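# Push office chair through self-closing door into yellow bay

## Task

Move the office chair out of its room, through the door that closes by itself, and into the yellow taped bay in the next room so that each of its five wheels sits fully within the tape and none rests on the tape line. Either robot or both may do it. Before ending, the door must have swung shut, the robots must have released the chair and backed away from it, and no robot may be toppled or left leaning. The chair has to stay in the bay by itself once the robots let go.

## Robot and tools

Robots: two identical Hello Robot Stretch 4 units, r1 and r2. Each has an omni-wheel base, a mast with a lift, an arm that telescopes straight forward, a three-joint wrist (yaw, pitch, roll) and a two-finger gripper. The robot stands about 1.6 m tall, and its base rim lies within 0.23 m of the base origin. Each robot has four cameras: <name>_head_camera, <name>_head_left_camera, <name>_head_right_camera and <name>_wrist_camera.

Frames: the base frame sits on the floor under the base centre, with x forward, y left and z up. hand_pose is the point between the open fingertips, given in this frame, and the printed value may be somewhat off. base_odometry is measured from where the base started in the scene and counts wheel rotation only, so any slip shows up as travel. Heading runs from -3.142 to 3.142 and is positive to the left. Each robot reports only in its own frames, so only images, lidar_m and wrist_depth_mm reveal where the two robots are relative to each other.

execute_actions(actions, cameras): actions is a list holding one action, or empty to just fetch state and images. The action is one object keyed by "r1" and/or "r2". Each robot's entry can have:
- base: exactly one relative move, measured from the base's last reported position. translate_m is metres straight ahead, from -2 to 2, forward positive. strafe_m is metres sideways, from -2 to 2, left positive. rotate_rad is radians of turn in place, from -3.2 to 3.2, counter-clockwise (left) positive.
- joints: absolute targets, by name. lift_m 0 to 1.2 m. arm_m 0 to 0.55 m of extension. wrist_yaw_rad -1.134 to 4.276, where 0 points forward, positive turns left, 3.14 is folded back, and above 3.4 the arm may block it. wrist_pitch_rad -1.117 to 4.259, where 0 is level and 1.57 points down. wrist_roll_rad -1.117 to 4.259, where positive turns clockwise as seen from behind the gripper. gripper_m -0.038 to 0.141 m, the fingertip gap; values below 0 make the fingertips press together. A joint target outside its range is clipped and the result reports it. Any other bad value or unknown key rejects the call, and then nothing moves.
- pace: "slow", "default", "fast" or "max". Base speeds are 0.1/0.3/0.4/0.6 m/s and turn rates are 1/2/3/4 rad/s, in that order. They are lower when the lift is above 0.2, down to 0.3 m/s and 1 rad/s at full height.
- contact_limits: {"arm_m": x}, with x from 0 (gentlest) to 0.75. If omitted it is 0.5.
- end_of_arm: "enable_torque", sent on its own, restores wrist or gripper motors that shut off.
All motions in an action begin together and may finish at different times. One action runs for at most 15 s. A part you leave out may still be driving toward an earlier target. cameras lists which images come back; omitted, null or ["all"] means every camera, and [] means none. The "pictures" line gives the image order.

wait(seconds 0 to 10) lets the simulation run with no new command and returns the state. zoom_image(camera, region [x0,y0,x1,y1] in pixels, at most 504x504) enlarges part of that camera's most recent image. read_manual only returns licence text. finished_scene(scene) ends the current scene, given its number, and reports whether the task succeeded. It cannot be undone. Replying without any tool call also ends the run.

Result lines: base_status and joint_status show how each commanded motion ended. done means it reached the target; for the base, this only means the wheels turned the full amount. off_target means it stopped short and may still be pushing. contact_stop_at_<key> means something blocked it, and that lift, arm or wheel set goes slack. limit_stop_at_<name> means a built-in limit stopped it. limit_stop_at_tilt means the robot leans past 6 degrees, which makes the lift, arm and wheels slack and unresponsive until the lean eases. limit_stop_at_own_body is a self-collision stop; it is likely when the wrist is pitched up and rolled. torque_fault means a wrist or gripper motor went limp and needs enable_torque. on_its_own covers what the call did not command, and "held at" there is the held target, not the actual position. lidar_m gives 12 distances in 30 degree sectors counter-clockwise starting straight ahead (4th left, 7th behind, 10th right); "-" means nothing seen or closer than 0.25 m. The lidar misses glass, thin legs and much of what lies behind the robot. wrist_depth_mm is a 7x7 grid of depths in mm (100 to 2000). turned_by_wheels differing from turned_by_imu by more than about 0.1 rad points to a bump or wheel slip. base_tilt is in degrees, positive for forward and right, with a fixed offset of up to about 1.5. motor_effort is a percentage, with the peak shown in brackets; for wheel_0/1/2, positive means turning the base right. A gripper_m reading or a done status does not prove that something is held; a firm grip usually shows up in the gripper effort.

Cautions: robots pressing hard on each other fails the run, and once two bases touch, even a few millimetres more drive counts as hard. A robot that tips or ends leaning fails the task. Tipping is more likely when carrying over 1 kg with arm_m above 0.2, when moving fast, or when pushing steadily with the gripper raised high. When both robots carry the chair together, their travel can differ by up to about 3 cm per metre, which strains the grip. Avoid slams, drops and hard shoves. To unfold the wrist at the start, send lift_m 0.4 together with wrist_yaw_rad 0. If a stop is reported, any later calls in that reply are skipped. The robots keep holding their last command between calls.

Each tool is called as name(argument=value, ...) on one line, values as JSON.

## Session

execute_actions(actions=[])

Scene clock: 0.00 s.
r1.base_odometry: x=+0.000 y=+0.000 heading=+0.000 (m, m, rad; r1's odometry frame)
r1.turned_by_wheels: +0.000 (rad since the last result)
r1.turned_by_imu: +0.000 (rad since the last result)
r1.base_tilt: forward=+0.1 right=+0.6 (deg)
r1.lidar_m: 0.68 0.77 1.09 2.32 2.48 3.63 1.41 1.41 2.20 2.14 0.93 0.72
r1.base_status: not commanded
r1.joint_positions: lift_m=+0.199 arm_m=+0.001 wrist_yaw_rad=+3.144 wrist_pitch_rad=+0.012 wrist_roll_rad=-0.007 gripper_m=+0.057
r1.joint_status: not commanded
r1.motor_effort: lift_m=+19 arm_m=+0 wrist_yaw_rad=-3 wrist_pitch_rad=-7 wrist_roll_rad=+2 gripper_m=-4 wheel_0=+0 wheel_1=+0 wheel_2=+0 (%)
r1.hand_pose: x=-0.1167 y=+0.0866 z=+0.3738 quat_wxyz=(-0.001, -0.006, -0.003, +1.000) (m; r1's base frame)
r1.wrist_depth_mm: - 139 - - - - - / - 138 - - - - - / - 118 166 - - - - / - 134 209 - - - - / 135 - - - - - - / 1708 1756 213 1708 214 1537 1464 / 1078 1042 976 152 1008 976 991
r2.base_odometry: x=+0.000 y=+0.000 heading=+0.000 (m, m, rad; r2's odometry frame)
r2.turned_by_wheels: +0.000 (rad since the last result)
r2.turned_by_imu: +0.000 (rad since the last result)
r2.base_tilt: forward=+0.4 right=-1.1 (deg)
r2.lidar_m: 1.68 1.38 1.38 1.55 1.99 1.98 2.23 2.22 1.38 3.35 2.80 2.78
r2.base_status: not commanded
r2.joint_positions: lift_m=+0.230 arm_m=-0.002 wrist_yaw_rad=+3.257 wrist_pitch_rad=-0.012 wrist_roll_rad=-0.006 gripper_m=+0.057
r2.joint_status: not commanded
r2.motor_effort: lift_m=+18 arm_m=-1 wrist_yaw_rad=-2 wrist_pitch_rad=-5 wrist_roll_rad=+1 gripper_m=-3 wheel_0=+0 wheel_1=+0 wheel_2=+0 (%)
r2.hand_pose: x=-0.1276 y=+0.0535 z=+0.4116 quat_wxyz=(-0.058, +0.006, -0.003, +0.998) (m; r2's base frame)
r2.wrist_depth_mm: - 134 133 - - 1983 1708 / - - 132 - - 1983 1708 / - 106 132 - - 1983 1756 / - 117 134 - - 1983 1661 / 201 - - - - 1921 1661 / 216 1618 211 1618 213 1708 1576 / 218 1025 1008 150 1025 1160 1098
pictures: r1_head_camera, r1_head_left_camera, r1_head_right_camera, r1_wrist_camera, r2_head_camera, r2_head_left_camera, r2_head_right_camera, r2_wrist_camera
Images, in order (width x height): r1_head_camera 420x560, r1_head_left_camera 420x672, r1_head_right_camera 420x672, r1_wrist_camera 616x392, r2_head_camera 420x560, r2_head_left_camera 420x672, r2_head_right_camera 420x672, r2_wrist_camera 616x392.

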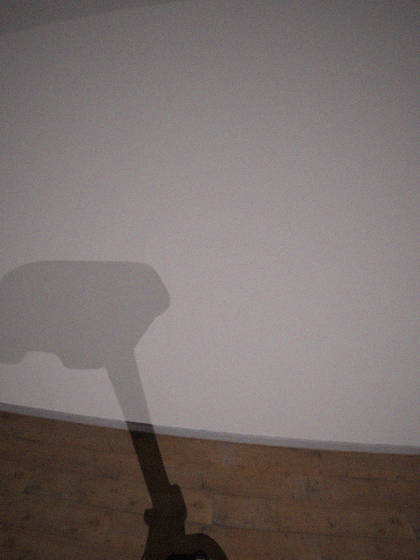

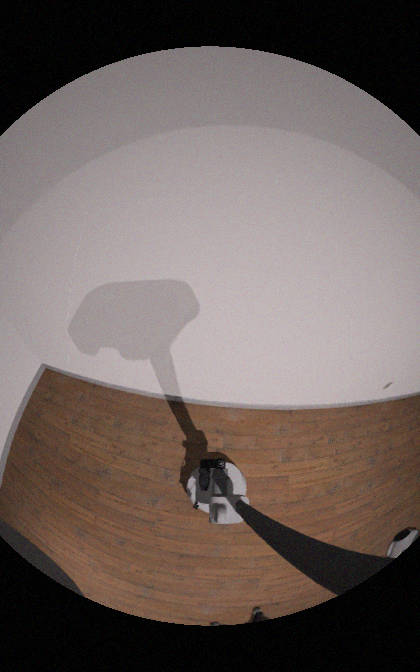

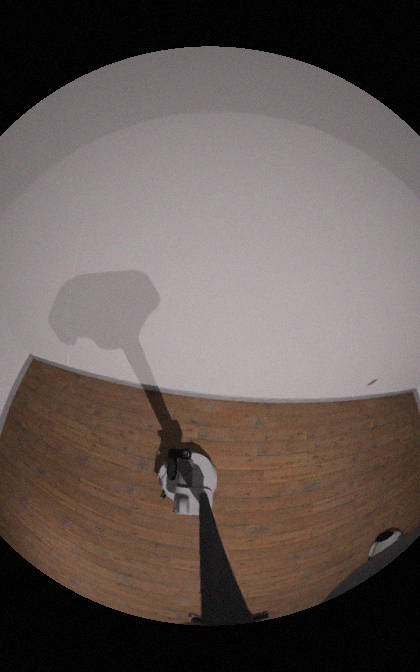

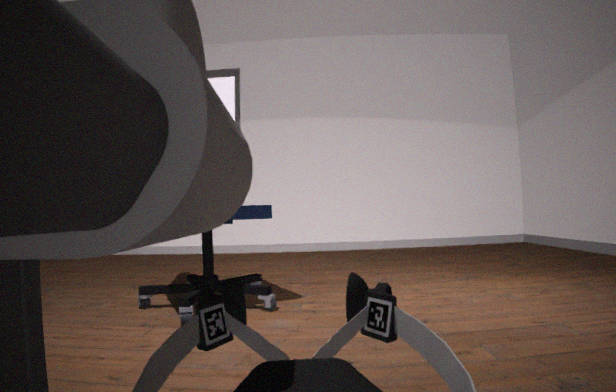

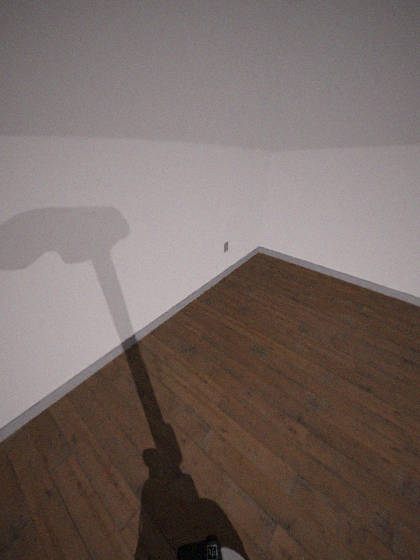

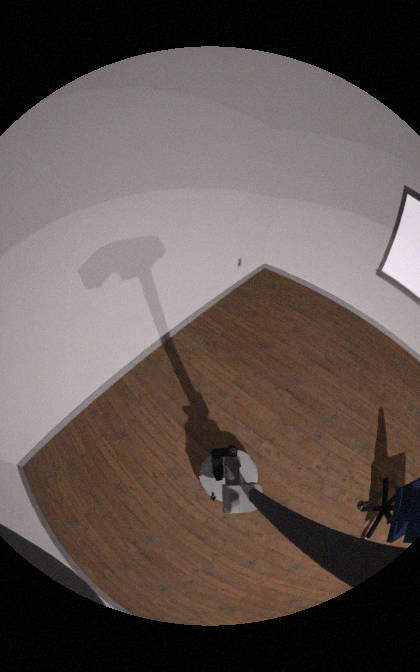

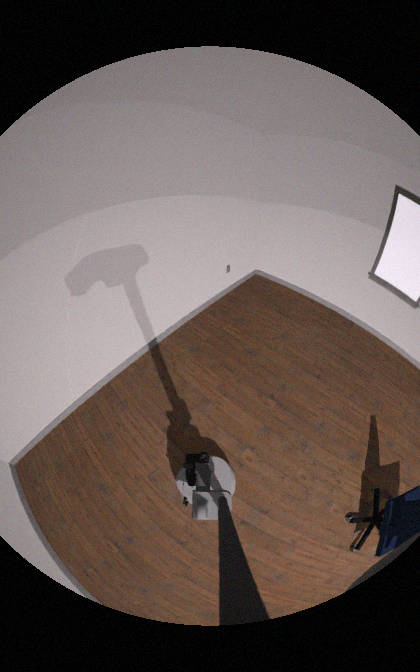

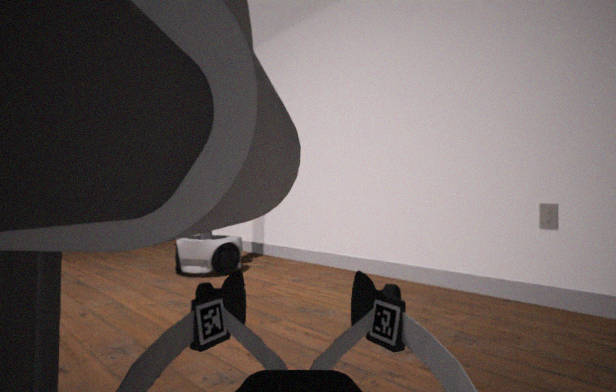

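execute_actions(actions=[{"r1":{"base":{"rotate_rad":1.477},"joints":{"lift_m":0.77,"gripper_m":0.1},"pace":"fast"},"r2":{"base":{"rotate_rad":-2.29},"joints":{"lift_m":0.4,"wrist_yaw_rad":0,"gripper_m":0.14},"pace":"fast"}}], cameras=[])

execute_actions(actions=[{"r1":{"base":{"translate_m":1.2},"joints":{"wrist_yaw_rad":0},"pace":"max"},"r2":{"base":{"translate_m":0.5},"joints":{"lift_m":0.07},"pace":"fast"}}], cameras=["r1_head_camera","r1_head_left_camera","r2_head_camera","r2_wrist_camera"])

Scene clock: 2.87 s.
r1.base_odometry: x=+0.000 y=+0.000 heading=+1.477 (m, m, rad; r1's odometry frame)
r1.turned_by_wheels: +1.477 (rad since the last result)
r1.turned_by_imu: +1.478 (rad since the last result)
r1.base_tilt: forward=+0.1 right=+0.6 (deg)
r1.lidar_m: 2.32 2.40 3.28 1.48 1.42 2.06 2.97 1.02 0.73 0.67 0.72 0.99
r1.base_status: done
r1.joint_positions: lift_m=+0.770 arm_m=+0.001 wrist_yaw_rad=+3.144 wrist_pitch_rad=+0.012 wrist_roll_rad=-0.007 gripper_m=+0.100
r1.joint_status: all done
r1.motor_effort: lift_m=+21(24) arm_m=+0(0) wrist_yaw_rad=-1(1) wrist_pitch_rad=-10(8) wrist_roll_rad=-1(1) gripper_m=-3(1) wheel_0=+1(5) wheel_1=+2(10) wheel_2=+2(8) (%)
r1.hand_pose: x=-0.1167 y=+0.0866 z=+0.9445 quat_wxyz=(-0.001, -0.006, -0.003, +1.000) (m; r1's base frame)
r1.wrist_depth_mm: - 139 - - - - - / - 138 - - - - - / - 118 166 - - - - / - 134 209 - - - - / 135 1499 - - - - - / 1205 1618 - - 212 - - / 1205 1537 - 150 - - -
r2.base_odometry: x=+0.000 y=+0.000 heading=-2.290 (m, m, rad; r2's odometry frame)
r2.turned_by_wheels: -2.290 (rad since the last result)
r2.turned_by_imu: -2.332 (rad since the last result)
r2.base_tilt: forward=+0.4 right=-1.1 (deg)
r2.lidar_m: 1.38 1.39 2.86 2.79 2.00 1.45 1.39 1.45 1.98 1.97 2.04 2.21
r2.base_status: done
r2.joint_positions: lift_m=+0.400 arm_m=-0.002 wrist_yaw_rad=+0.001 wrist_pitch_rad=-0.012 wrist_roll_rad=-0.006 gripper_m=+0.140
r2.joint_status: all done
r2.motor_effort: lift_m=+19(22) arm_m=-1(1) wrist_yaw_rad=-3(6) wrist_pitch_rad=-5(6) wrist_roll_rad=+0(1) gripper_m=+0(3) wheel_0=-1(6) wheel_1=-1(9) wheel_2=-1(11) (%)
r2.hand_pose: x=+0.4576 y=-0.0873 z=+0.5817 quat_wxyz=(+1.000, -0.003, -0.006, +0.000) (m; r2's base frame)
r2.wrist_depth_mm: - - - - - - - / - 1118 - - - - - / - 1098 1255 - - - - / - 1118 1281 - - - - / - 1138 - - - - - / - 207 - - - 225 1708 / 1430 1308 1336 149 1499 1397 1499
pictures: none
No camera images: the call's "cameras" was empty. Leave "cameras" out to get every camera's image.

Scene clock: 7.23 s.
r1.base_odometry: x=+0.112 y=+1.195 heading=+1.478 (m, m, rad; r1's odometry frame)
r1.turned_by_wheels: +0.000 (rad since the last result)
r1.turned_by_imu: -0.004 (rad since the last result)
r1.base_tilt: forward=+0.1 right=+0.6 (deg)
r1.lidar_m: 1.09 1.15 1.55 4.04 2.07 2.10 2.95 1.01 0.72 0.68 0.72 0.98
r1.base_status: done
r1.joint_positions: lift_m=+0.770 arm_m=+0.001 wrist_yaw_rad=+0.000 wrist_pitch_rad=+0.012 wrist_roll_rad=-0.007 gripper_m=+0.100
r1.joint_status: all done
r1.motor_effort: lift_m=+21(22) arm_m=+0(0) wrist_yaw_rad=-1(8) wrist_pitch_rad=-7(8) wrist_roll_rad=+1(0) gripper_m=-1(3) wheel_0=+0(4) wheel_1=+0(7) wheel_2=+2(11) (%)
r1.hand_pose: x=+0.4605 y=-0.0874 z=+0.9446 quat_wxyz=(+1.000, -0.003, +0.006, +0.000) (m; r1's base frame)
r1.wrist_depth_mm: 904 917 931 931 946 960 809 / 904 917 917 931 946 946 820 / 904 904 917 931 931 976 842 / 891 904 917 917 946 960 854 / 891 891 904 917 917 946 854 / 891 891 904 917 211 931 854 / 891 878 904 150 931 931 854
r2.base_odometry: x=-0.329 y=-0.376 heading=-2.290 (m, m, rad; r2's odometry frame)
r2.turned_by_wheels: +0.000 (rad since the last result)
r2.turned_by_imu: +0.002 (rad since the last result)
r2.base_tilt: forward=+0.4 right=-1.2 (deg)
r2.lidar_m: 0.97 0.86 2.87 2.75 2.68 1.96 1.87 1.97 2.05 1.97 2.03 2.80
r2.base_status: done
r2.joint_positions: lift_m=+0.070 arm_m=-0.002 wrist_yaw_rad=+0.000 wrist_pitch_rad=-0.012 wrist_roll_rad=-0.006 gripper_m=+0.140
r2.joint_status: all done
r2.motor_effort: lift_m=+16(14) arm_m=-1(1) wrist_yaw_rad=-1(2) wrist_pitch_rad=-5(5) wrist_roll_rad=+0(0) gripper_m=+0(0) wheel_0=-2(5) wheel_1=-2(6) wheel_2=+2(10) (%)
r2.hand_pose: x=+0.4576 y=-0.0874 z=+0.2519 quat_wxyz=(+1.000, -0.003, -0.006, +0.000) (m; r2's base frame)
r2.wrist_depth_mm: 654 723 - - - - - / 661 - - - - - - / 759 741 - - - - - / - - - - - - - / 1661 - - - - - - / 788 207 854 1078 1078 225 1138 / 668 668 661 150 699 676 732
pictures: r1_head_camera, r1_head_left_camera, r2_head_camera, r2_wrist_camera
Images, in order (width x height): r1_head_camera 420x560, r1_head_left_camera 420x672, r2_head_camera 420x560, r2_wrist_camera 616x392.

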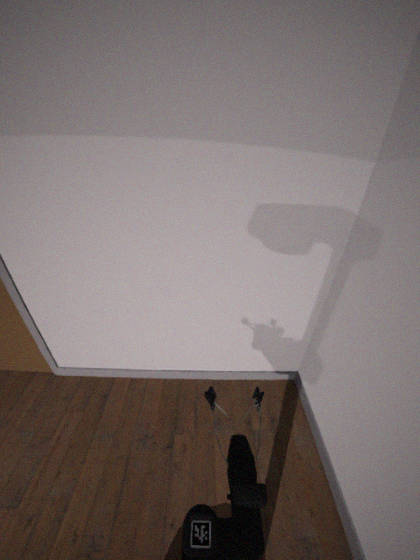

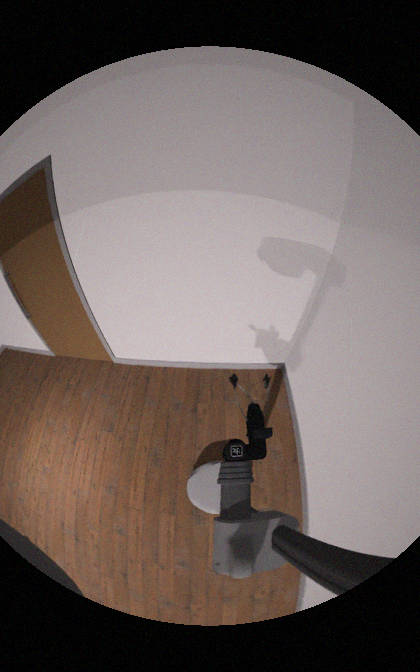

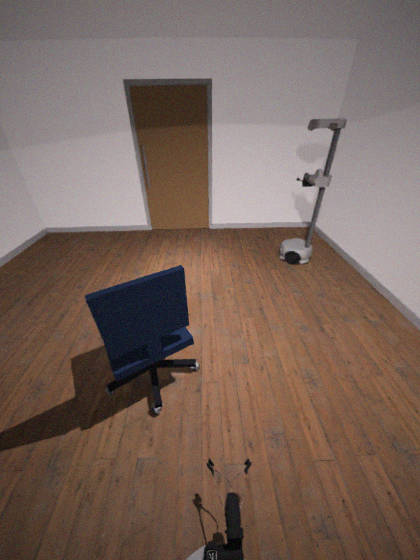

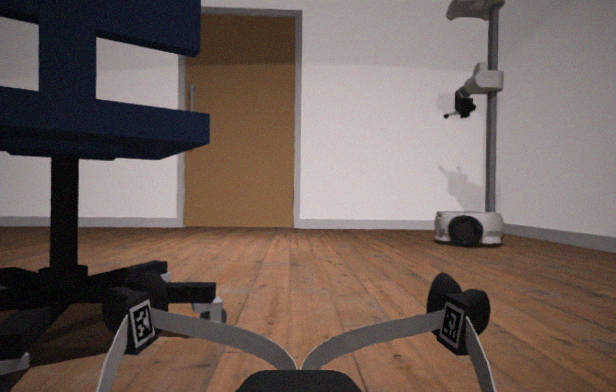

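Mirrored hinge.

execute_actions(actions=[{"r1":{"base":{"strafe_m":2.0},"joints":{"arm_m":0.3},"pace":"max"},"r2":{"base":{"strafe_m":0.52},"joints":{"arm_m":0.15}}}], cameras=["r1_head_camera","r1_wrist_camera","r2_wrist_camera"])

Scene clock: 13.53 s.
r1.base_odometry: x=-1.880 y=+1.381 heading=+1.478 (m, m, rad; r1's odometry frame)
r1.turned_by_wheels: +0.000 (rad since the last result)
r1.turned_by_imu: -0.004 (rad since the last result)
r1.base_tilt: forward=+0.1 right=+0.6 (deg)
r1.lidar_m: 1.02 1.13 1.55 2.00 2.10 2.84 1.42 1.42 2.82 2.68 1.60 1.14
r1.base_status: done
r1.joint_positions: lift_m=+0.770 arm_m=+0.299 wrist_yaw_rad=+0.000 wrist_pitch_rad=+0.012 wrist_roll_rad=-0.007 gripper_m=+0.100
r1.joint_status: all done
r1.motor_effort: lift_m=+21(21) arm_m=+7(8) wrist_yaw_rad=-3(2) wrist_pitch_rad=-8(9) wrist_roll_rad=-1(2) gripper_m=-2(1) wheel_0=+2(8) wheel_1=+0(15) wheel_2=+1(2) (%)
r1.hand_pose: x=+0.7581 y=-0.0874 z=+0.9446 quat_wxyz=(+1.000, -0.003, +0.006, +0.000) (m; r1's base frame)
r1.wrist_depth_mm: 585 580 603 615 621 627 640 / 585 580 597 609 615 627 627 / 585 580 591 603 609 621 627 / 574 574 591 603 609 615 621 / 574 564 591 603 603 615 621 / 574 564 585 591 211 615 615 / 569 559 585 150 597 609 609
r2.base_odometry: x=+0.062 y=-0.719 heading=-2.290 (m, m, rad; r2's odometry frame)
r2.turned_by_wheels: +0.000 (rad since the last result)
r2.turned_by_imu: +0.002 (rad since the last result)
r2.base_tilt: forward=+0.5 right=-1.1 (deg)
r2.lidar_m: 0.81 3.22 2.31 2.25 2.37 1.97 1.88 1.99 2.59 2.49 2.58 0.84
r2.base_status: done
r2.joint_positions: lift_m=+0.070 arm_m=+0.149 wrist_yaw_rad=+0.000 wrist_pitch_rad=-0.012 wrist_roll_rad=-0.006 gripper_m=+0.140
r2.joint_status: all done
r2.motor_effort: lift_m=+17(17) arm_m=+5(3) wrist_yaw_rad=-2(0) wrist_pitch_rad=-4(5) wrist_roll_rad=+1(0) gripper_m=+0(1) wheel_0=+2(9) wheel_1=+1(7) wheel_2=+2(1) (%)
r2.hand_pose: x=+0.6085 y=-0.0874 z=+0.2519 quat_wxyz=(+1.000, -0.003, -0.006, +0.000) (m; r2's base frame)
r2.wrist_depth_mm: - - - - 539 - - / - - 459 455 525 - - / - - 741 627 707 - - / - - - - - - - / - - - 1808 - - - / 1042 207 788 691 715 227 1118 / 691 544 654 149 492 676 732
pictures: r1_head_camera, r1_wrist_camera, r2_wrist_camera
Images, in order (width x height): r1_head_camera 420x560, r1_wrist_camera 616x392, r2_wrist_camera 616x392.

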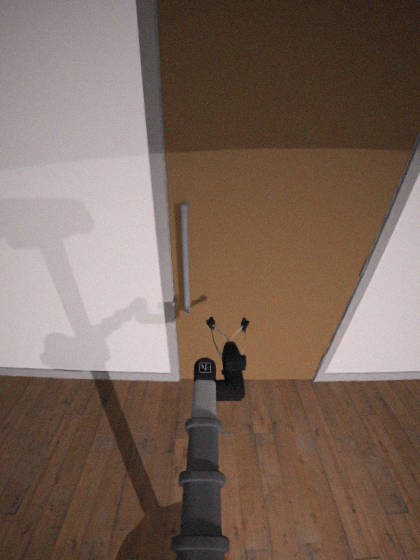

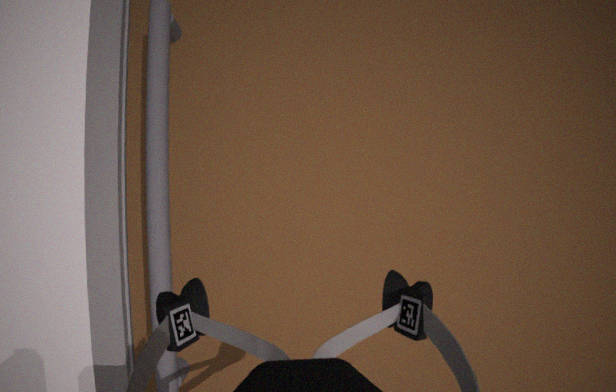

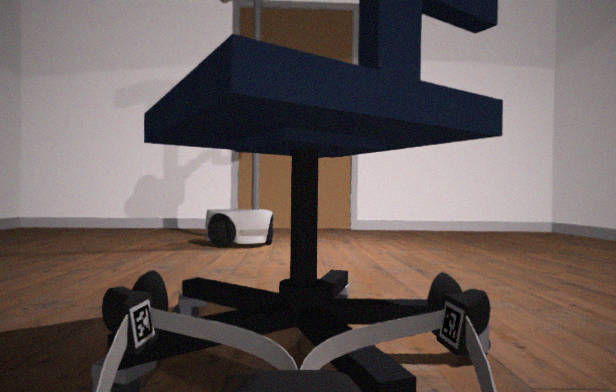

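execute_actions(actions=[{"r1":{"base":{"strafe_m":0.185},"pace":"fast"},"r2":{"base":{"translate_m":0.4},"joints":{"arm_m":0.3}}}], cameras=[])

execute_actions(actions=[{"r1":{"base":{"translate_m":0.07},"joints":{"arm_m":0.52}},"r2":{"joints":{"gripper_m":0.02}}}], cameras=["r1_head_camera","r1_wrist_camera","r2_wrist_camera"])

Scene clock: 16.63 s.
r1.base_odometry: x=-2.064 y=+1.398 heading=+1.478 (m, m, rad; r1's odometry frame)
r1.turned_by_wheels: +0.000 (rad since the last result)
r1.turned_by_imu: -0.001 (rad since the last result)
r1.base_tilt: forward=+0.2 right=+0.7 (deg)
r1.lidar_m: 1.02 1.14 1.54 1.82 1.90 2.56 1.53 1.47 3.02 2.88 1.58 1.14
r1.base_status: done
r1.joint_positions: lift_m=+0.770 arm_m=+0.299 wrist_yaw_rad=+0.000 wrist_pitch_rad=+0.012 wrist_roll_rad=-0.007 gripper_m=+0.100
r1.joint_status: not commanded
r1.motor_effort: lift_m=+21(21) arm_m=+7(7) wrist_yaw_rad=-2(0) wrist_pitch_rad=-9(8) wrist_roll_rad=+0(0) gripper_m=-2(1) wheel_0=+1(9) wheel_1=-1(8) wheel_2=+1(1) (%)
r1.hand_pose: x=+0.7581 y=-0.0874 z=+0.9446 quat_wxyz=(+1.000, -0.003, +0.006, +0.000) (m; r1's base frame)
r1.wrist_depth_mm: 585 591 591 609 615 627 634 / 580 591 591 609 615 621 627 / 580 591 585 603 609 615 627 / 574 585 591 597 609 615 621 / 574 580 585 597 597 609 615 / 569 574 574 591 212 603 615 / 564 569 569 150 597 603 615
r2.base_odometry: x=-0.202 y=-1.020 heading=-2.290 (m, m, rad; r2's odometry frame)
r2.turned_by_wheels: +0.000 (rad since the last result)
r2.turned_by_imu: +0.001 (rad since the last result)
r2.base_tilt: forward=+0.4 right=-1.2 (deg)
r2.lidar_m: 0.38 3.20 2.35 2.24 2.36 2.37 2.29 2.37 2.60 2.49 2.59 0.45
r2.base_status: done
r2.joint_positions: lift_m=+0.070 arm_m=+0.299 wrist_yaw_rad=-0.002 wrist_pitch_rad=-0.012 wrist_roll_rad=-0.006 gripper_m=+0.140
r2.joint_status: all done
r2.motor_effort: lift_m=+17(17) arm_m=+5(3) wrist_yaw_rad=+6(4) wrist_pitch_rad=-5(4) wrist_roll_rad=+1(1) gripper_m=+0(0) wheel_0=-1(4) wheel_1=-2(3) wheel_2=-1(7) (%)
r2.hand_pose: x=+0.7583 y=-0.0880 z=+0.2519 quat_wxyz=(+1.000, -0.003, -0.006, -0.001) (m; r2's base frame)
r2.wrist_depth_mm: 254 203 202 165 173 200 244 / - - 375 164 175 364 - / - - - 164 - - - / - - - 164 - - - / - 1661 1661 164 1537 - - / 1025 211 1042 164 182 222 1098 / 691 654 654 150 407 668 723
pictures: none
No camera images: the call's "cameras" was empty. Leave "cameras" out to get every camera's image.

Scene clock: 18.80 s.
r1.base_odometry: x=-2.057 y=+1.467 heading=+1.478 (m, m, rad; r1's odometry frame)
r1.turned_by_wheels: +0.000 (rad since the last result)
r1.turned_by_imu: -0.001 (rad since the last result)
r1.base_tilt: forward=+0.1 right=+0.6 (deg)
r1.lidar_m: 0.95 1.07 1.43 1.82 1.89 2.59 1.59 1.52 3.01 2.87 1.47 1.05
r1.base_status: done
r1.joint_positions: lift_m=+0.770 arm_m=+0.519 wrist_yaw_rad=+0.000 wrist_pitch_rad=+0.012 wrist_roll_rad=-0.007 gripper_m=+0.100
r1.joint_status: all done
r1.motor_effort: lift_m=+20(21) arm_m=+7(9) wrist_yaw_rad=-1(1) wrist_pitch_rad=-8(8) wrist_roll_rad=+0(2) gripper_m=-2(3) wheel_0=-1(6) wheel_1=+2(1) wheel_2=+1(8) (%)
r1.hand_pose: x=+0.9781 y=-0.0874 z=+0.9446 quat_wxyz=(+1.000, -0.003, +0.006, +0.000) (m; r1's base frame)
r1.wrist_depth_mm: 297 289 304 309 314 317 322 / 296 287 304 307 314 317 320 / 294 286 303 237 310 315 319 / 293 285 300 230 307 314 315 / 291 283 298 228 306 310 314 / 289 279 298 224 211 309 312 / 287 279 296 150 304 307 312
r2.base_odometry: x=-0.202 y=-1.020 heading=-2.292 (m, m, rad; r2's odometry frame)
r2.turned_by_wheels: -0.002 (rad since the last result)
r2.turned_by_imu: -0.001 (rad since the last result)
r2.base_tilt: forward=+0.5 right=-1.1 (deg)
r2.lidar_m: 0.38 0.81 2.35 2.23 2.34 2.38 2.29 2.37 2.60 2.49 2.58 0.47
r2.base_status: not commanded
r2.joint_positions: lift_m=+0.070 arm_m=+0.299 wrist_yaw_rad=-0.012 wrist_pitch_rad=-0.012 wrist_roll_rad=-0.006 gripper_m=+0.020
r2.joint_status: all done
r2.on_its_own: wrist_yaw_rad is at rest, and its effort (+33) is outside its rest range (-13 to +13)
r2.motor_effort: lift_m=+17(17) arm_m=+3(5) wrist_yaw_rad=+33(35) wrist_pitch_rad=-5(5) wrist_roll_rad=+1(0) gripper_m=-9(9) wheel_0=-12(12) wheel_1=-6(6) wheel_2=-6(7) (%)
r2.hand_pose: x=+0.7577 y=-0.0909 z=+0.2518 quat_wxyz=(+1.000, -0.003, -0.006, -0.006) (m; r2's base frame)
r2.wrist_depth_mm: 254 204 202 161 186 197 243 / - - 368 161 330 362 - / - - - 162 - - - / - - - 161 - - - / - 1708 1756 161 - - - / 1025 1042 213 160 190 1078 1118 / 699 707 621 159 433 683 732
pictures: r1_head_camera, r1_wrist_camera, r2_wrist_camera
Images, in order (width x height): r1_head_camera 420x560, r1_wrist_camera 616x392, r2_wrist_camera 616x392.

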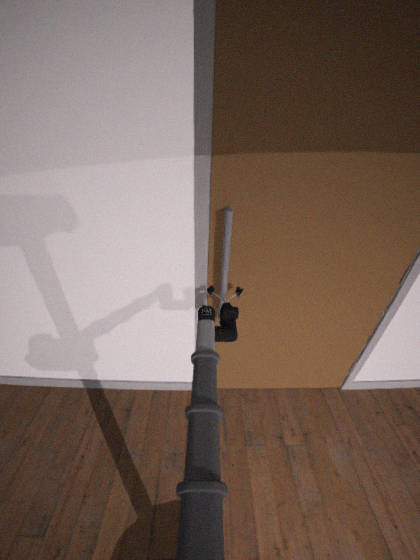

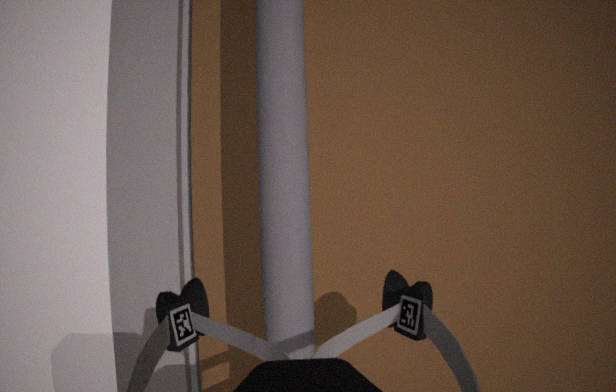

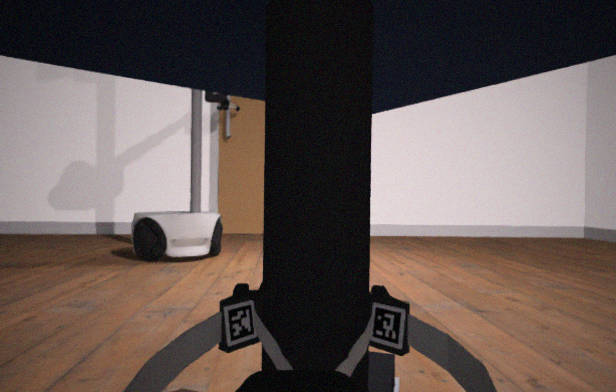

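execute_actions(actions=[{"r1":{"joints":{"arm_m":0.42},"pace":"fast"},"r2":{"base":{"translate_m":-0.15}}}], cameras=[])

execute_actions(actions=[{"r1":{"base":{"strafe_m":-0.22},"joints":{"wrist_yaw_rad":0.8},"pace":"fast"},"r2":{"base":{"translate_m":-0.2}}}], cameras=["r1_head_camera"])

execute_actions(actions=[{"r1":{"joints":{"arm_m":0.55},"contact_limits":{"arm_m":0.2}}}], cameras=["r1_head_camera","r1_wrist_camera"])

Scene clock: 21.50 s.
r1.base_odometry: x=-2.057 y=+1.467 heading=+1.478 (m, m, rad; r1's odometry frame)
r1.turned_by_wheels: +0.000 (rad since the last result)
r1.turned_by_imu: -0.001 (rad since the last result)
r1.base_tilt: forward=+0.1 right=+0.6 (deg)
r1.lidar_m: 0.94 1.05 1.43 1.83 1.91 2.58 1.71 1.68 2.97 2.87 1.48 1.07
r1.base_status: not commanded
r1.joint_positions: lift_m=+0.770 arm_m=+0.421 wrist_yaw_rad=+0.000 wrist_pitch_rad=+0.012 wrist_roll_rad=-0.007 gripper_m=+0.100
r1.joint_status: all done
r1.motor_effort: lift_m=+20(21) arm_m=-7(8) wrist_yaw_rad=-2(2) wrist_pitch_rad=-9(9) wrist_roll_rad=+1(0) gripper_m=-2(3) wheel_0=-1(1) wheel_1=+2(2) wheel_2=+0(1) (%)
r1.hand_pose: x=+0.8806 y=-0.0875 z=+0.9446 quat_wxyz=(+1.000, -0.003, +0.006, +0.000) (m; r1's base frame)
r1.wrist_depth_mm: 394 397 404 410 415 421 427 / 392 394 402 407 413 418 424 / 387 392 399 407 410 415 421 / 387 392 399 404 407 413 418 / 384 389 394 402 407 413 418 / 382 387 394 397 212 410 413 / 382 382 377 150 404 407 413
r2.base_odometry: x=-0.103 y=-0.907 heading=-2.292 (m, m, rad; r2's odometry frame)
r2.turned_by_wheels: +0.000 (rad since the last result)
r2.turned_by_imu: +0.002 (rad since the last result)
r2.base_tilt: forward=+0.5 right=-1.2 (deg)
r2.lidar_m: 0.40 0.76 2.34 2.23 2.37 2.23 2.15 2.23 2.59 2.48 2.61 0.47
r2.base_status: done
r2.joint_positions: lift_m=+0.070 arm_m=+0.300 wrist_yaw_rad=+0.004 wrist_pitch_rad=-0.012 wrist_roll_rad=-0.006 gripper_m=+0.020
r2.joint_status: not commanded
r2.motor_effort: lift_m=+16(17) arm_m=-1(3) wrist_yaw_rad=-12(33) wrist_pitch_rad=-5(7) wrist_roll_rad=+0(1) gripper_m=-10(14) wheel_0=-1(16) wheel_1=+0(9) wheel_2=+3(18) (%)
r2.hand_pose: x=+0.7599 y=-0.0863 z=+0.2518 quat_wxyz=(+1.000, -0.003, -0.006, +0.002) (m; r2's base frame)
r2.wrist_depth_mm: 237 203 200 163 198 198 243 / - - 370 163 364 364 - / - - - 163 - - - / - - - 164 - - - / - - 1808 163 - - - / 1025 1042 191 164 991 1078 1118 / 707 627 621 161 430 723 732
pictures: none
No camera images: the call's "cameras" was empty. Leave "cameras" out to get every camera's image.

Scene clock: 23.57 s.
r1.base_odometry: x=-1.838 y=+1.447 heading=+1.478 (m, m, rad; r1's odometry frame)
r1.turned_by_wheels: +0.000 (rad since the last result)
r1.turned_by_imu: +0.000 (rad since the last result)
r1.base_tilt: forward=+0.2 right=+0.6 (deg)
r1.lidar_m: 0.95 1.06 1.46 2.05 2.14 2.91 1.80 2.08 2.76 2.66 1.48 1.07
r1.base_status: done
r1.joint_positions: lift_m=+0.770 arm_m=+0.421 wrist_yaw_rad=+0.800 wrist_pitch_rad=+0.012 wrist_roll_rad=-0.007 gripper_m=+0.100
r1.joint_status: all done
r1.motor_effort: lift_m=+20(21) arm_m=-7(7) wrist_yaw_rad=+1(7) wrist_pitch_rad=-8(8) wrist_roll_rad=+1(1) gripper_m=-4(1) wheel_0=+0(8) wheel_1=+0(7) wheel_2=-1(1) (%)
r1.hand_pose: x=+0.8558 y=+0.1460 z=+0.9446 quat_wxyz=(+0.921, -0.005, +0.004, +0.389) (m; r1's base frame)
r1.wrist_depth_mm: 1499 917 634 492 373 336 298 / 1537 917 627 492 373 338 301 / 1499 891 634 492 375 340 301 / 1499 904 634 492 375 340 303 / 1499 904 634 492 375 340 301 / 1499 904 564 492 212 338 301 / 1499 904 634 150 373 329 298
r2.base_odometry: x=+0.029 y=-0.757 heading=-2.293 (m, m, rad; r2's odometry frame)
r2.turned_by_wheels: -0.001 (rad since the last result)
r2.turned_by_imu: -0.001 (rad since the last result)
r2.base_tilt: forward=+0.4 right=-1.0 (deg)
r2.lidar_m: 0.39 0.72 2.33 2.24 2.35 2.02 1.93 2.01 2.60 2.48 2.58 0.42
r2.base_status: done
r2.joint_positions: lift_m=+0.070 arm_m=+0.300 wrist_yaw_rad=-0.003 wrist_pitch_rad=-0.012 wrist_roll_rad=-0.006 gripper_m=+0.020
r2.joint_status: not commanded
r2.motor_effort: lift_m=+17(17) arm_m=-1(1) wrist_yaw_rad=+8(21) wrist_pitch_rad=-5(6) wrist_roll_rad=+1(1) gripper_m=-9(12) wheel_0=-7(9) wheel_1=-3(7) wheel_2=-2(13) (%)
r2.hand_pose: x=+0.7593 y=-0.0883 z=+0.2518 quat_wxyz=(+1.000, -0.003, -0.006, -0.002) (m; r2's base frame)
r2.wrist_depth_mm: 255 202 200 163 197 196 242 / - - 370 163 362 362 - / - - - 163 - - - / - - - 163 - - - / - - - 163 - - - / 1042 1042 194 163 960 1078 1138 / 699 661 627 152 634 715 723
pictures: r1_head_camera
Images, in order (width x height): r1_head_camera 420x560.

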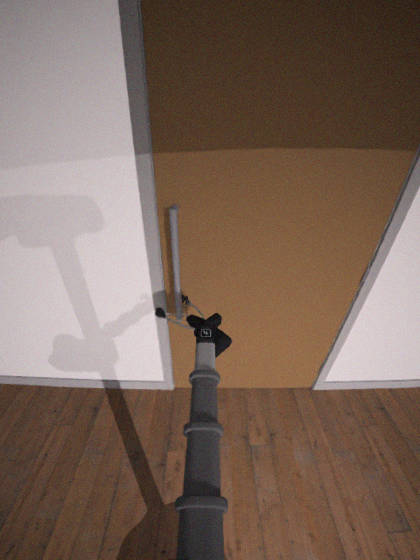

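Scene clock: 25.00 s.
r1.base_odometry: x=-1.838 y=+1.447 heading=+1.478 (m, m, rad; r1's odometry frame)
r1.turned_by_wheels: +0.000 (rad since the last result)
r1.turned_by_imu: +0.000 (rad since the last result)
r1.base_tilt: forward=+0.2 right=+0.5 (deg)
r1.lidar_m: 0.98 1.08 1.46 2.05 2.14 2.90 1.76 2.07 2.77 2.66 1.47 1.04
r1.base_status: not commanded
r1.joint_positions: lift_m=+0.770 arm_m=+0.549 wrist_yaw_rad=+0.800 wrist_pitch_rad=+0.012 wrist_roll_rad=-0.007 gripper_m=+0.100
r1.joint_status: all done
r1.motor_effort: lift_m=+21(21) arm_m=+7(7) wrist_yaw_rad=-2(2) wrist_pitch_rad=-9(10) wrist_roll_rad=+2(1) gripper_m=-2(2) wheel_0=+1(1) wheel_1=+0(0) wheel_2=-1(1) (%)
r1.contact_limits: arm_m 0.2
r1.hand_pose: x=+0.9833 y=+0.1460 z=+0.9446 quat_wxyz=(+0.921, -0.005, +0.004, +0.389) (m; r1's base frame)
r1.wrist_depth_mm: 960 591 410 220 259 217 - / 976 580 410 220 260 219 196 / 960 574 407 220 260 219 197 / 946 580 404 220 262 219 197 / 960 574 404 217 260 219 197 / 976 585 342 215 211 218 196 / 960 591 407 149 258 211 -
r2.base_odometry: x=+0.029 y=-0.757 heading=-2.293 (m, m, rad; r2's odometry frame)
r2.turned_by_wheels: +0.000 (rad since the last result)
r2.turned_by_imu: +0.000 (rad since the last result)
r2.base_tilt: forward=+0.4 right=-1.1 (deg)
r2.lidar_m: 0.38 0.72 2.32 2.23 2.37 2.03 1.94 2.02 2.60 2.47 2.59 0.41
r2.base_status: not commanded
r2.joint_positions: lift_m=+0.070 arm_m=+0.300 wrist_yaw_rad=-0.003 wrist_pitch_rad=-0.012 wrist_roll_rad=-0.006 gripper_m=+0.020
r2.joint_status: not commanded
r2.motor_effort: lift_m=+17(17) arm_m=-1(1) wrist_yaw_rad=+8(9) wrist_pitch_rad=-5(5) wrist_roll_rad=+0(0) gripper_m=-9(9) wheel_0=-6(7) wheel_1=-2(2) wheel_2=-1(2) (%)
r2.hand_pose: x=+0.7593 y=-0.0883 z=+0.2518 quat_wxyz=(+1.000, -0.003, -0.006, -0.002) (m; r2's base frame)
r2.wrist_depth_mm: 253 203 199 164 197 197 244 / - - 370 163 362 362 - / - - - 163 - - - / - - - 163 - - - / - - - 163 - - - / 1042 1078 193 163 960 1078 1078 / 699 668 621 152 627 732 732
pictures: r1_head_camera, r1_wrist_camera
Images, in order (width x height): r1_head_camera 420x560, r1_wrist_camera 616x392.

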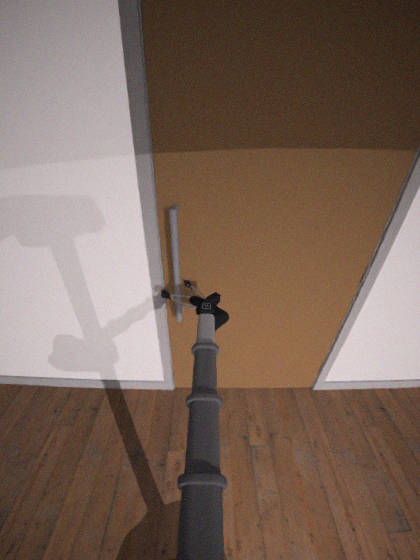

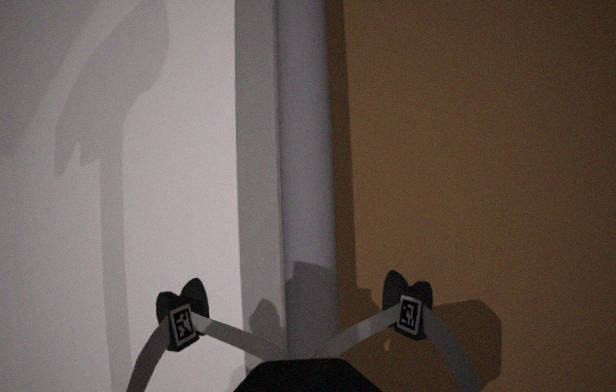

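execute_actions(actions=[{"r1":{"base":{"translate_m":-0.3},"joints":{"gripper_m":0.035},"pace":"slow"}}], cameras=["r1_head_camera","r1_wrist_camera"])

Scene clock: 29.60 s.
r1.base_odometry: x=-1.866 y=+1.148 heading=+1.478 (m, m, rad; r1's odometry frame)
r1.turned_by_wheels: +0.000 (rad since the last result)
r1.turned_by_imu: -0.001 (rad since the last result)
r1.base_tilt: forward=+0.1 right=+0.5 (deg)
r1.lidar_m: 1.25 1.37 1.88 2.04 2.14 2.89 1.50 1.64 2.78 2.66 1.93 1.40
r1.base_status: done
r1.joint_positions: lift_m=+0.770 arm_m=+0.549 wrist_yaw_rad=+0.800 wrist_pitch_rad=+0.012 wrist_roll_rad=-0.007 gripper_m=+0.035
r1.joint_status: all done
r1.motor_effort: lift_m=+21(21) arm_m=+7(7) wrist_yaw_rad=-2(1) wrist_pitch_rad=-9(8) wrist_roll_rad=+1(2) gripper_m=-5(6) wheel_0=-2(3) wheel_1=-2(6) wheel_2=+0(5) (%)
r1.hand_pose: x=+0.9833 y=+0.1460 z=+0.9446 quat_wxyz=(+0.921, -0.005, +0.004, +0.389) (m; r1's base frame)
r1.wrist_depth_mm: 1863 1366 946 741 580 477 442 / 1756 1366 946 732 585 477 445 / 1808 1366 946 732 585 480 442 / 1808 1336 931 741 603 484 445 / 1756 1336 931 732 603 480 442 / 1756 1336 212 732 539 477 445 / 1756 1366 878 153 564 466 445
r2.base_odometry: x=+0.029 y=-0.757 heading=-2.293 (m, m, rad; r2's odometry frame)
r2.turned_by_wheels: +0.000 (rad since the last result)
r2.turned_by_imu: +0.001 (rad since the last result)
r2.base_tilt: forward=+0.5 right=-1.1 (deg)
r2.lidar_m: 0.40 0.73 2.33 2.23 2.37 2.02 1.94 2.04 2.58 2.50 2.60 0.42
r2.base_status: not commanded
r2.joint_positions: lift_m=+0.070 arm_m=+0.300 wrist_yaw_rad=-0.003 wrist_pitch_rad=-0.012 wrist_roll_rad=-0.006 gripper_m=+0.020
r2.joint_status: not commanded
r2.motor_effort: lift_m=+17(17) arm_m=-2(1) wrist_yaw_rad=+8(7) wrist_pitch_rad=-5(5) wrist_roll_rad=+1(1) gripper_m=-10(9) wheel_0=-7(6) wheel_1=-2(2) wheel_2=-1(1) (%)
r2.hand_pose: x=+0.7593 y=-0.0883 z=+0.2518 quat_wxyz=(+1.000, -0.003, -0.006, -0.002) (m; r2's base frame)
r2.wrist_depth_mm: 254 202 200 163 198 197 244 / - - 368 163 362 364 - / - - - 163 - - - / - - - 163 - - - / - - 1756 163 - - - / 1025 1025 193 163 976 1060 1118 / 707 654 615 152 634 732 732
pictures: r1_head_camera, r1_wrist_camera
Images, in order (width x height): r1_head_camera 420x560, r1_wrist_camera 616x392.

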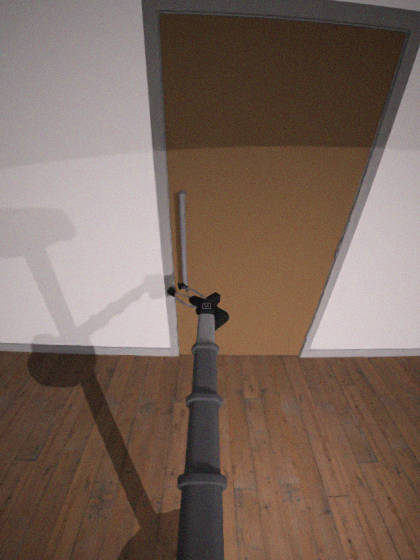

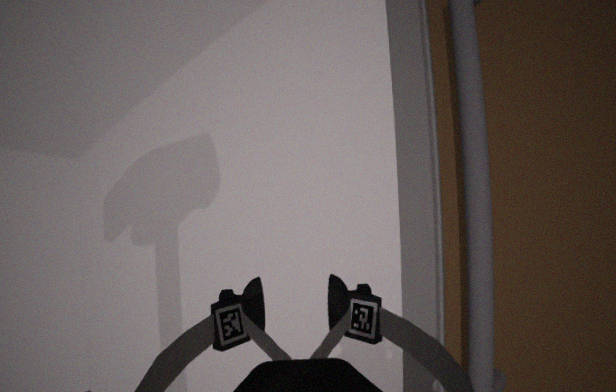

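Missed; redo, closing first.

execute_actions(actions=[{"r1":{"base":{"translate_m":0.31},"joints":{"gripper_m":0.1}}}], cameras=[])

execute_actions(actions=[{"r1":{"base":{"strafe_m":0.012},"joints":{"gripper_m":0.0}}}], cameras=["r1_wrist_camera"])

execute_actions(actions=[{"r1":{"base":{"translate_m":-0.15},"pace":"slow"}}], cameras=["r1_head_camera","r1_wrist_camera"])

Scene clock: 32.40 s.
r1.base_odometry: x=-1.837 y=+1.457 heading=+1.478 (m, m, rad; r1's odometry frame)
r1.turned_by_wheels: +0.000 (rad since the last result)
r1.turned_by_imu: -0.002 (rad since the last result)
r1.base_tilt: forward=+0.1 right=+0.5 (deg)
r1.lidar_m: 0.95 1.05 1.44 2.05 2.13 2.91 1.78 2.09 2.78 2.65 1.49 1.06
r1.base_status: done
r1.joint_positions: lift_m=+0.770 arm_m=+0.549 wrist_yaw_rad=+0.800 wrist_pitch_rad=+0.012 wrist_roll_rad=-0.007 gripper_m=+0.100
r1.joint_status: all done
r1.motor_effort: lift_m=+20(20) arm_m=+7(7) wrist_yaw_rad=+0(1) wrist_pitch_rad=-9(9) wrist_roll_rad=+0(1) gripper_m=-2(6) wheel_0=-1(2) wheel_1=+1(8) wheel_2=+0(9) (%)
r1.hand_pose: x=+0.9834 y=+0.1460 z=+0.9446 quat_wxyz=(+0.921, -0.005, +0.004, +0.389) (m; r1's base frame)
r1.wrist_depth_mm: 917 564 392 212 248 208 - / 917 559 389 212 248 208 188 / 931 554 387 212 250 209 189 / 904 549 387 212 250 210 189 / 917 554 387 211 250 209 189 / 931 554 325 207 212 208 187 / 917 564 389 150 247 202 -
r2.base_odometry: x=+0.029 y=-0.757 heading=-2.293 (m, m, rad; r2's odometry frame)
r2.turned_by_wheels: +0.000 (rad since the last result)
r2.turned_by_imu: +0.001 (rad since the last result)
r2.base_tilt: forward=+0.5 right=-1.2 (deg)
r2.lidar_m: 0.38 0.71 2.35 2.23 2.36 2.02 1.94 2.00 2.61 2.49 2.61 0.42
r2.base_status: not commanded
r2.joint_positions: lift_m=+0.070 arm_m=+0.300 wrist_yaw_rad=-0.003 wrist_pitch_rad=-0.012 wrist_roll_rad=-0.006 gripper_m=+0.020
r2.joint_status: not commanded
r2.motor_effort: lift_m=+17(17) arm_m=-1(1) wrist_yaw_rad=+8(8) wrist_pitch_rad=-5(5) wrist_roll_rad=+0(1) gripper_m=-10(10) wheel_0=-6(7) wheel_1=-2(2) wheel_2=-1(1) (%)
r2.hand_pose: x=+0.7593 y=-0.0883 z=+0.2518 quat_wxyz=(+1.000, -0.003, -0.006, -0.002) (m; r2's base frame)
r2.wrist_depth_mm: 255 203 201 163 197 196 244 / - - 368 163 362 364 - / - - - 163 - - - / - - - 163 - - - / - - - 163 - - - / 1025 1060 193 163 976 1078 1098 / 691 647 615 152 640 715 723
pictures: none
No camera images: the call's "cameras" was empty. Leave "cameras" out to get every camera's image.

Scene clock: 34.20 s.
r1.base_odometry: x=-1.849 y=+1.458 heading=+1.477 (m, m, rad; r1's odometry frame)
r1.turned_by_wheels: +0.000 (rad since the last result)
r1.turned_by_imu: -0.001 (rad since the last result)
r1.base_tilt: forward=+0.3 right=+0.4 (deg)
r1.lidar_m: 0.94 1.05 1.45 2.04 2.13 2.91 1.81 2.09 2.79 2.66 1.49 1.06
r1.base_status: done
r1.joint_positions: lift_m=+0.770 arm_m=+0.549 wrist_yaw_rad=+0.798 wrist_pitch_rad=+0.012 wrist_roll_rad=-0.007 gripper_m=+0.001
r1.joint_status: all done
r1.motor_effort: lift_m=+21(21) arm_m=+4(7) wrist_yaw_rad=+7(21) wrist_pitch_rad=-10(9) wrist_roll_rad=-1(0) gripper_m=-18(20) wheel_0=-3(10) wheel_1=-3(2) wheel_2=+1(3) (%)
r1.hand_pose: x=+0.9841 y=+0.1454 z=+0.9446 quat_wxyz=(+0.921, -0.005, +0.004, +0.388) (m; r1's base frame)
r1.wrist_depth_mm: 904 554 387 195 236 198 - / 904 549 384 195 236 199 179 / 904 544 384 195 237 200 180 / 891 544 384 194 237 200 180 / 904 544 384 192 237 200 180 / 917 549 208 190 193 198 179 / 904 554 336 185 229 185 -
r2.base_odometry: x=+0.029 y=-0.757 heading=-2.293 (m, m, rad; r2's odometry frame)
r2.turned_by_wheels: +0.000 (rad since the last result)
r2.turned_by_imu: +0.001 (rad since the last result)
r2.base_tilt: forward=+0.5 right=-1.2 (deg)
r2.lidar_m: 0.41 0.73 2.32 2.24 2.34 2.04 1.94 2.03 2.60 2.49 2.59 0.43
r2.base_status: not commanded
r2.joint_positions: lift_m=+0.070 arm_m=+0.300 wrist_yaw_rad=-0.003 wrist_pitch_rad=-0.012 wrist_roll_rad=-0.006 gripper_m=+0.020
r2.joint_status: not commanded
r2.motor_effort: lift_m=+17(16) arm_m=-1(1) wrist_yaw_rad=+7(7) wrist_pitch_rad=-5(5) wrist_roll_rad=+0(0) gripper_m=-9(8) wheel_0=-6(6) wheel_1=-2(2) wheel_2=-2(1) (%)
r2.hand_pose: x=+0.7593 y=-0.0883 z=+0.2518 quat_wxyz=(+1.000, -0.003, -0.006, -0.002) (m; r2's base frame)
r2.wrist_depth_mm: 254 203 200 163 197 197 244 / - - 368 163 362 362 - / - - - 163 - - - / - - - 163 - - - / - - - 163 - - - / 1008 1025 194 163 946 1078 1098 / 699 661 627 152 627 723 732
pictures: r1_wrist_camera
Images, in order (width x height): r1_wrist_camera 616x392.

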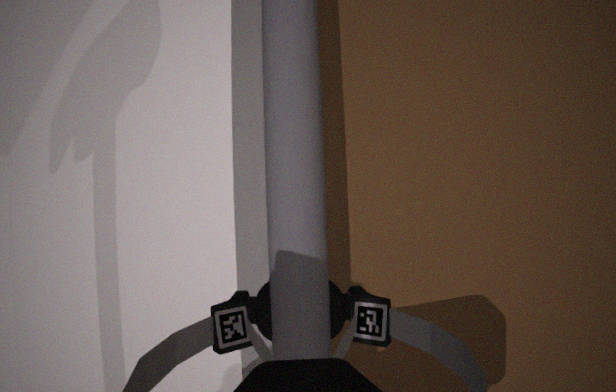

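Scene clock: 36.97 s.
r1.base_odometry: x=-1.863 y=+1.309 heading=+1.475 (m, m, rad; r1's odometry frame)
r1.turned_by_wheels: -0.003 (rad since the last result)
r1.turned_by_imu: -0.005 (rad since the last result)
r1.base_tilt: forward=+0.2 right=+0.4 (deg)
r1.lidar_m: 0.93 1.21 1.64 2.03 2.13 2.85 1.68 1.91 2.79 2.67 1.68 1.14
r1.base_status: done
r1.joint_positions: lift_m=+0.770 arm_m=+0.549 wrist_yaw_rad=+0.781 wrist_pitch_rad=+0.012 wrist_roll_rad=-0.007 gripper_m=+0.000
r1.joint_status: not commanded
r1.on_its_own: wrist_yaw_rad is at rest, and its effort (+52) is outside its rest range (-13 to +13)
r1.motor_effort: lift_m=+20(21) arm_m=+4(5) wrist_yaw_rad=+52(53) wrist_pitch_rad=-8(8) wrist_roll_rad=+1(0) gripper_m=-15(21) wheel_0=-17(17) wheel_1=-11(12) wheel_2=-9(9) (%)
r1.hand_pose: x=+0.9865 y=+0.1411 z=+0.9446 quat_wxyz=(+0.925, -0.005, +0.004, +0.381) (m; r1's base frame)
r1.wrist_depth_mm: 1336 878 627 190 243 213 - / 1336 866 621 190 243 213 198 / 1336 866 621 189 243 214 198 / 1308 854 621 187 243 214 197 / 1336 854 621 185 242 213 198 / 1336 854 597 184 205 212 196 / 1308 878 564 180 236 204 -
r2.base_odometry: x=+0.029 y=-0.757 heading=-2.293 (m, m, rad; r2's odometry frame)
r2.turned_by_wheels: +0.000 (rad since the last result)
r2.turned_by_imu: +0.001 (rad since the last result)
r2.base_tilt: forward=+0.5 right=-1.2 (deg)
r2.lidar_m: 0.39 0.73 2.33 2.23 2.37 2.02 1.94 2.02 2.59 2.48 2.57 0.43
r2.base_status: not commanded
r2.joint_positions: lift_m=+0.070 arm_m=+0.300 wrist_yaw_rad=-0.003 wrist_pitch_rad=-0.012 wrist_roll_rad=-0.006 gripper_m=+0.020
r2.joint_status: not commanded
r2.motor_effort: lift_m=+16(17) arm_m=-1(1) wrist_yaw_rad=+8(8) wrist_pitch_rad=-5(5) wrist_roll_rad=+0(0) gripper_m=-10(9) wheel_0=-6(6) wheel_1=-3(2) wheel_2=-1(1) (%)
r2.hand_pose: x=+0.7593 y=-0.0883 z=+0.2518 quat_wxyz=(+1.000, -0.003, -0.006, -0.002) (m; r2's base frame)
r2.wrist_depth_mm: 254 202 200 164 198 197 243 / - - 370 163 362 362 - / - - - 163 - - - / - - - 163 - - - / - - 1863 163 - - - / 1025 1042 193 163 976 1078 1118 / 699 654 621 153 627 723 732
pictures: r1_head_camera, r1_wrist_camera
Images, in order (width x height): r1_head_camera 420x560, r1_wrist_camera 616x392.

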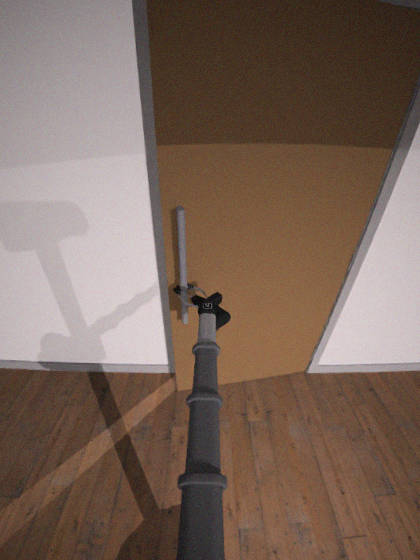

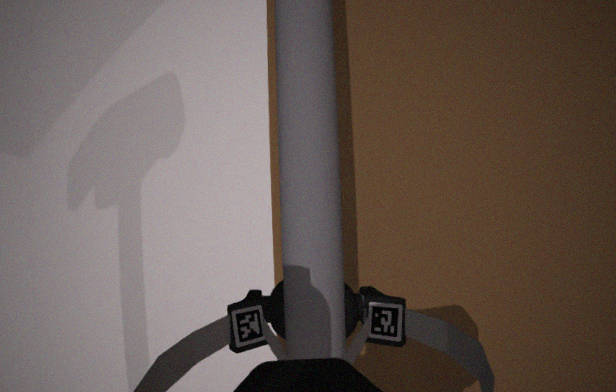

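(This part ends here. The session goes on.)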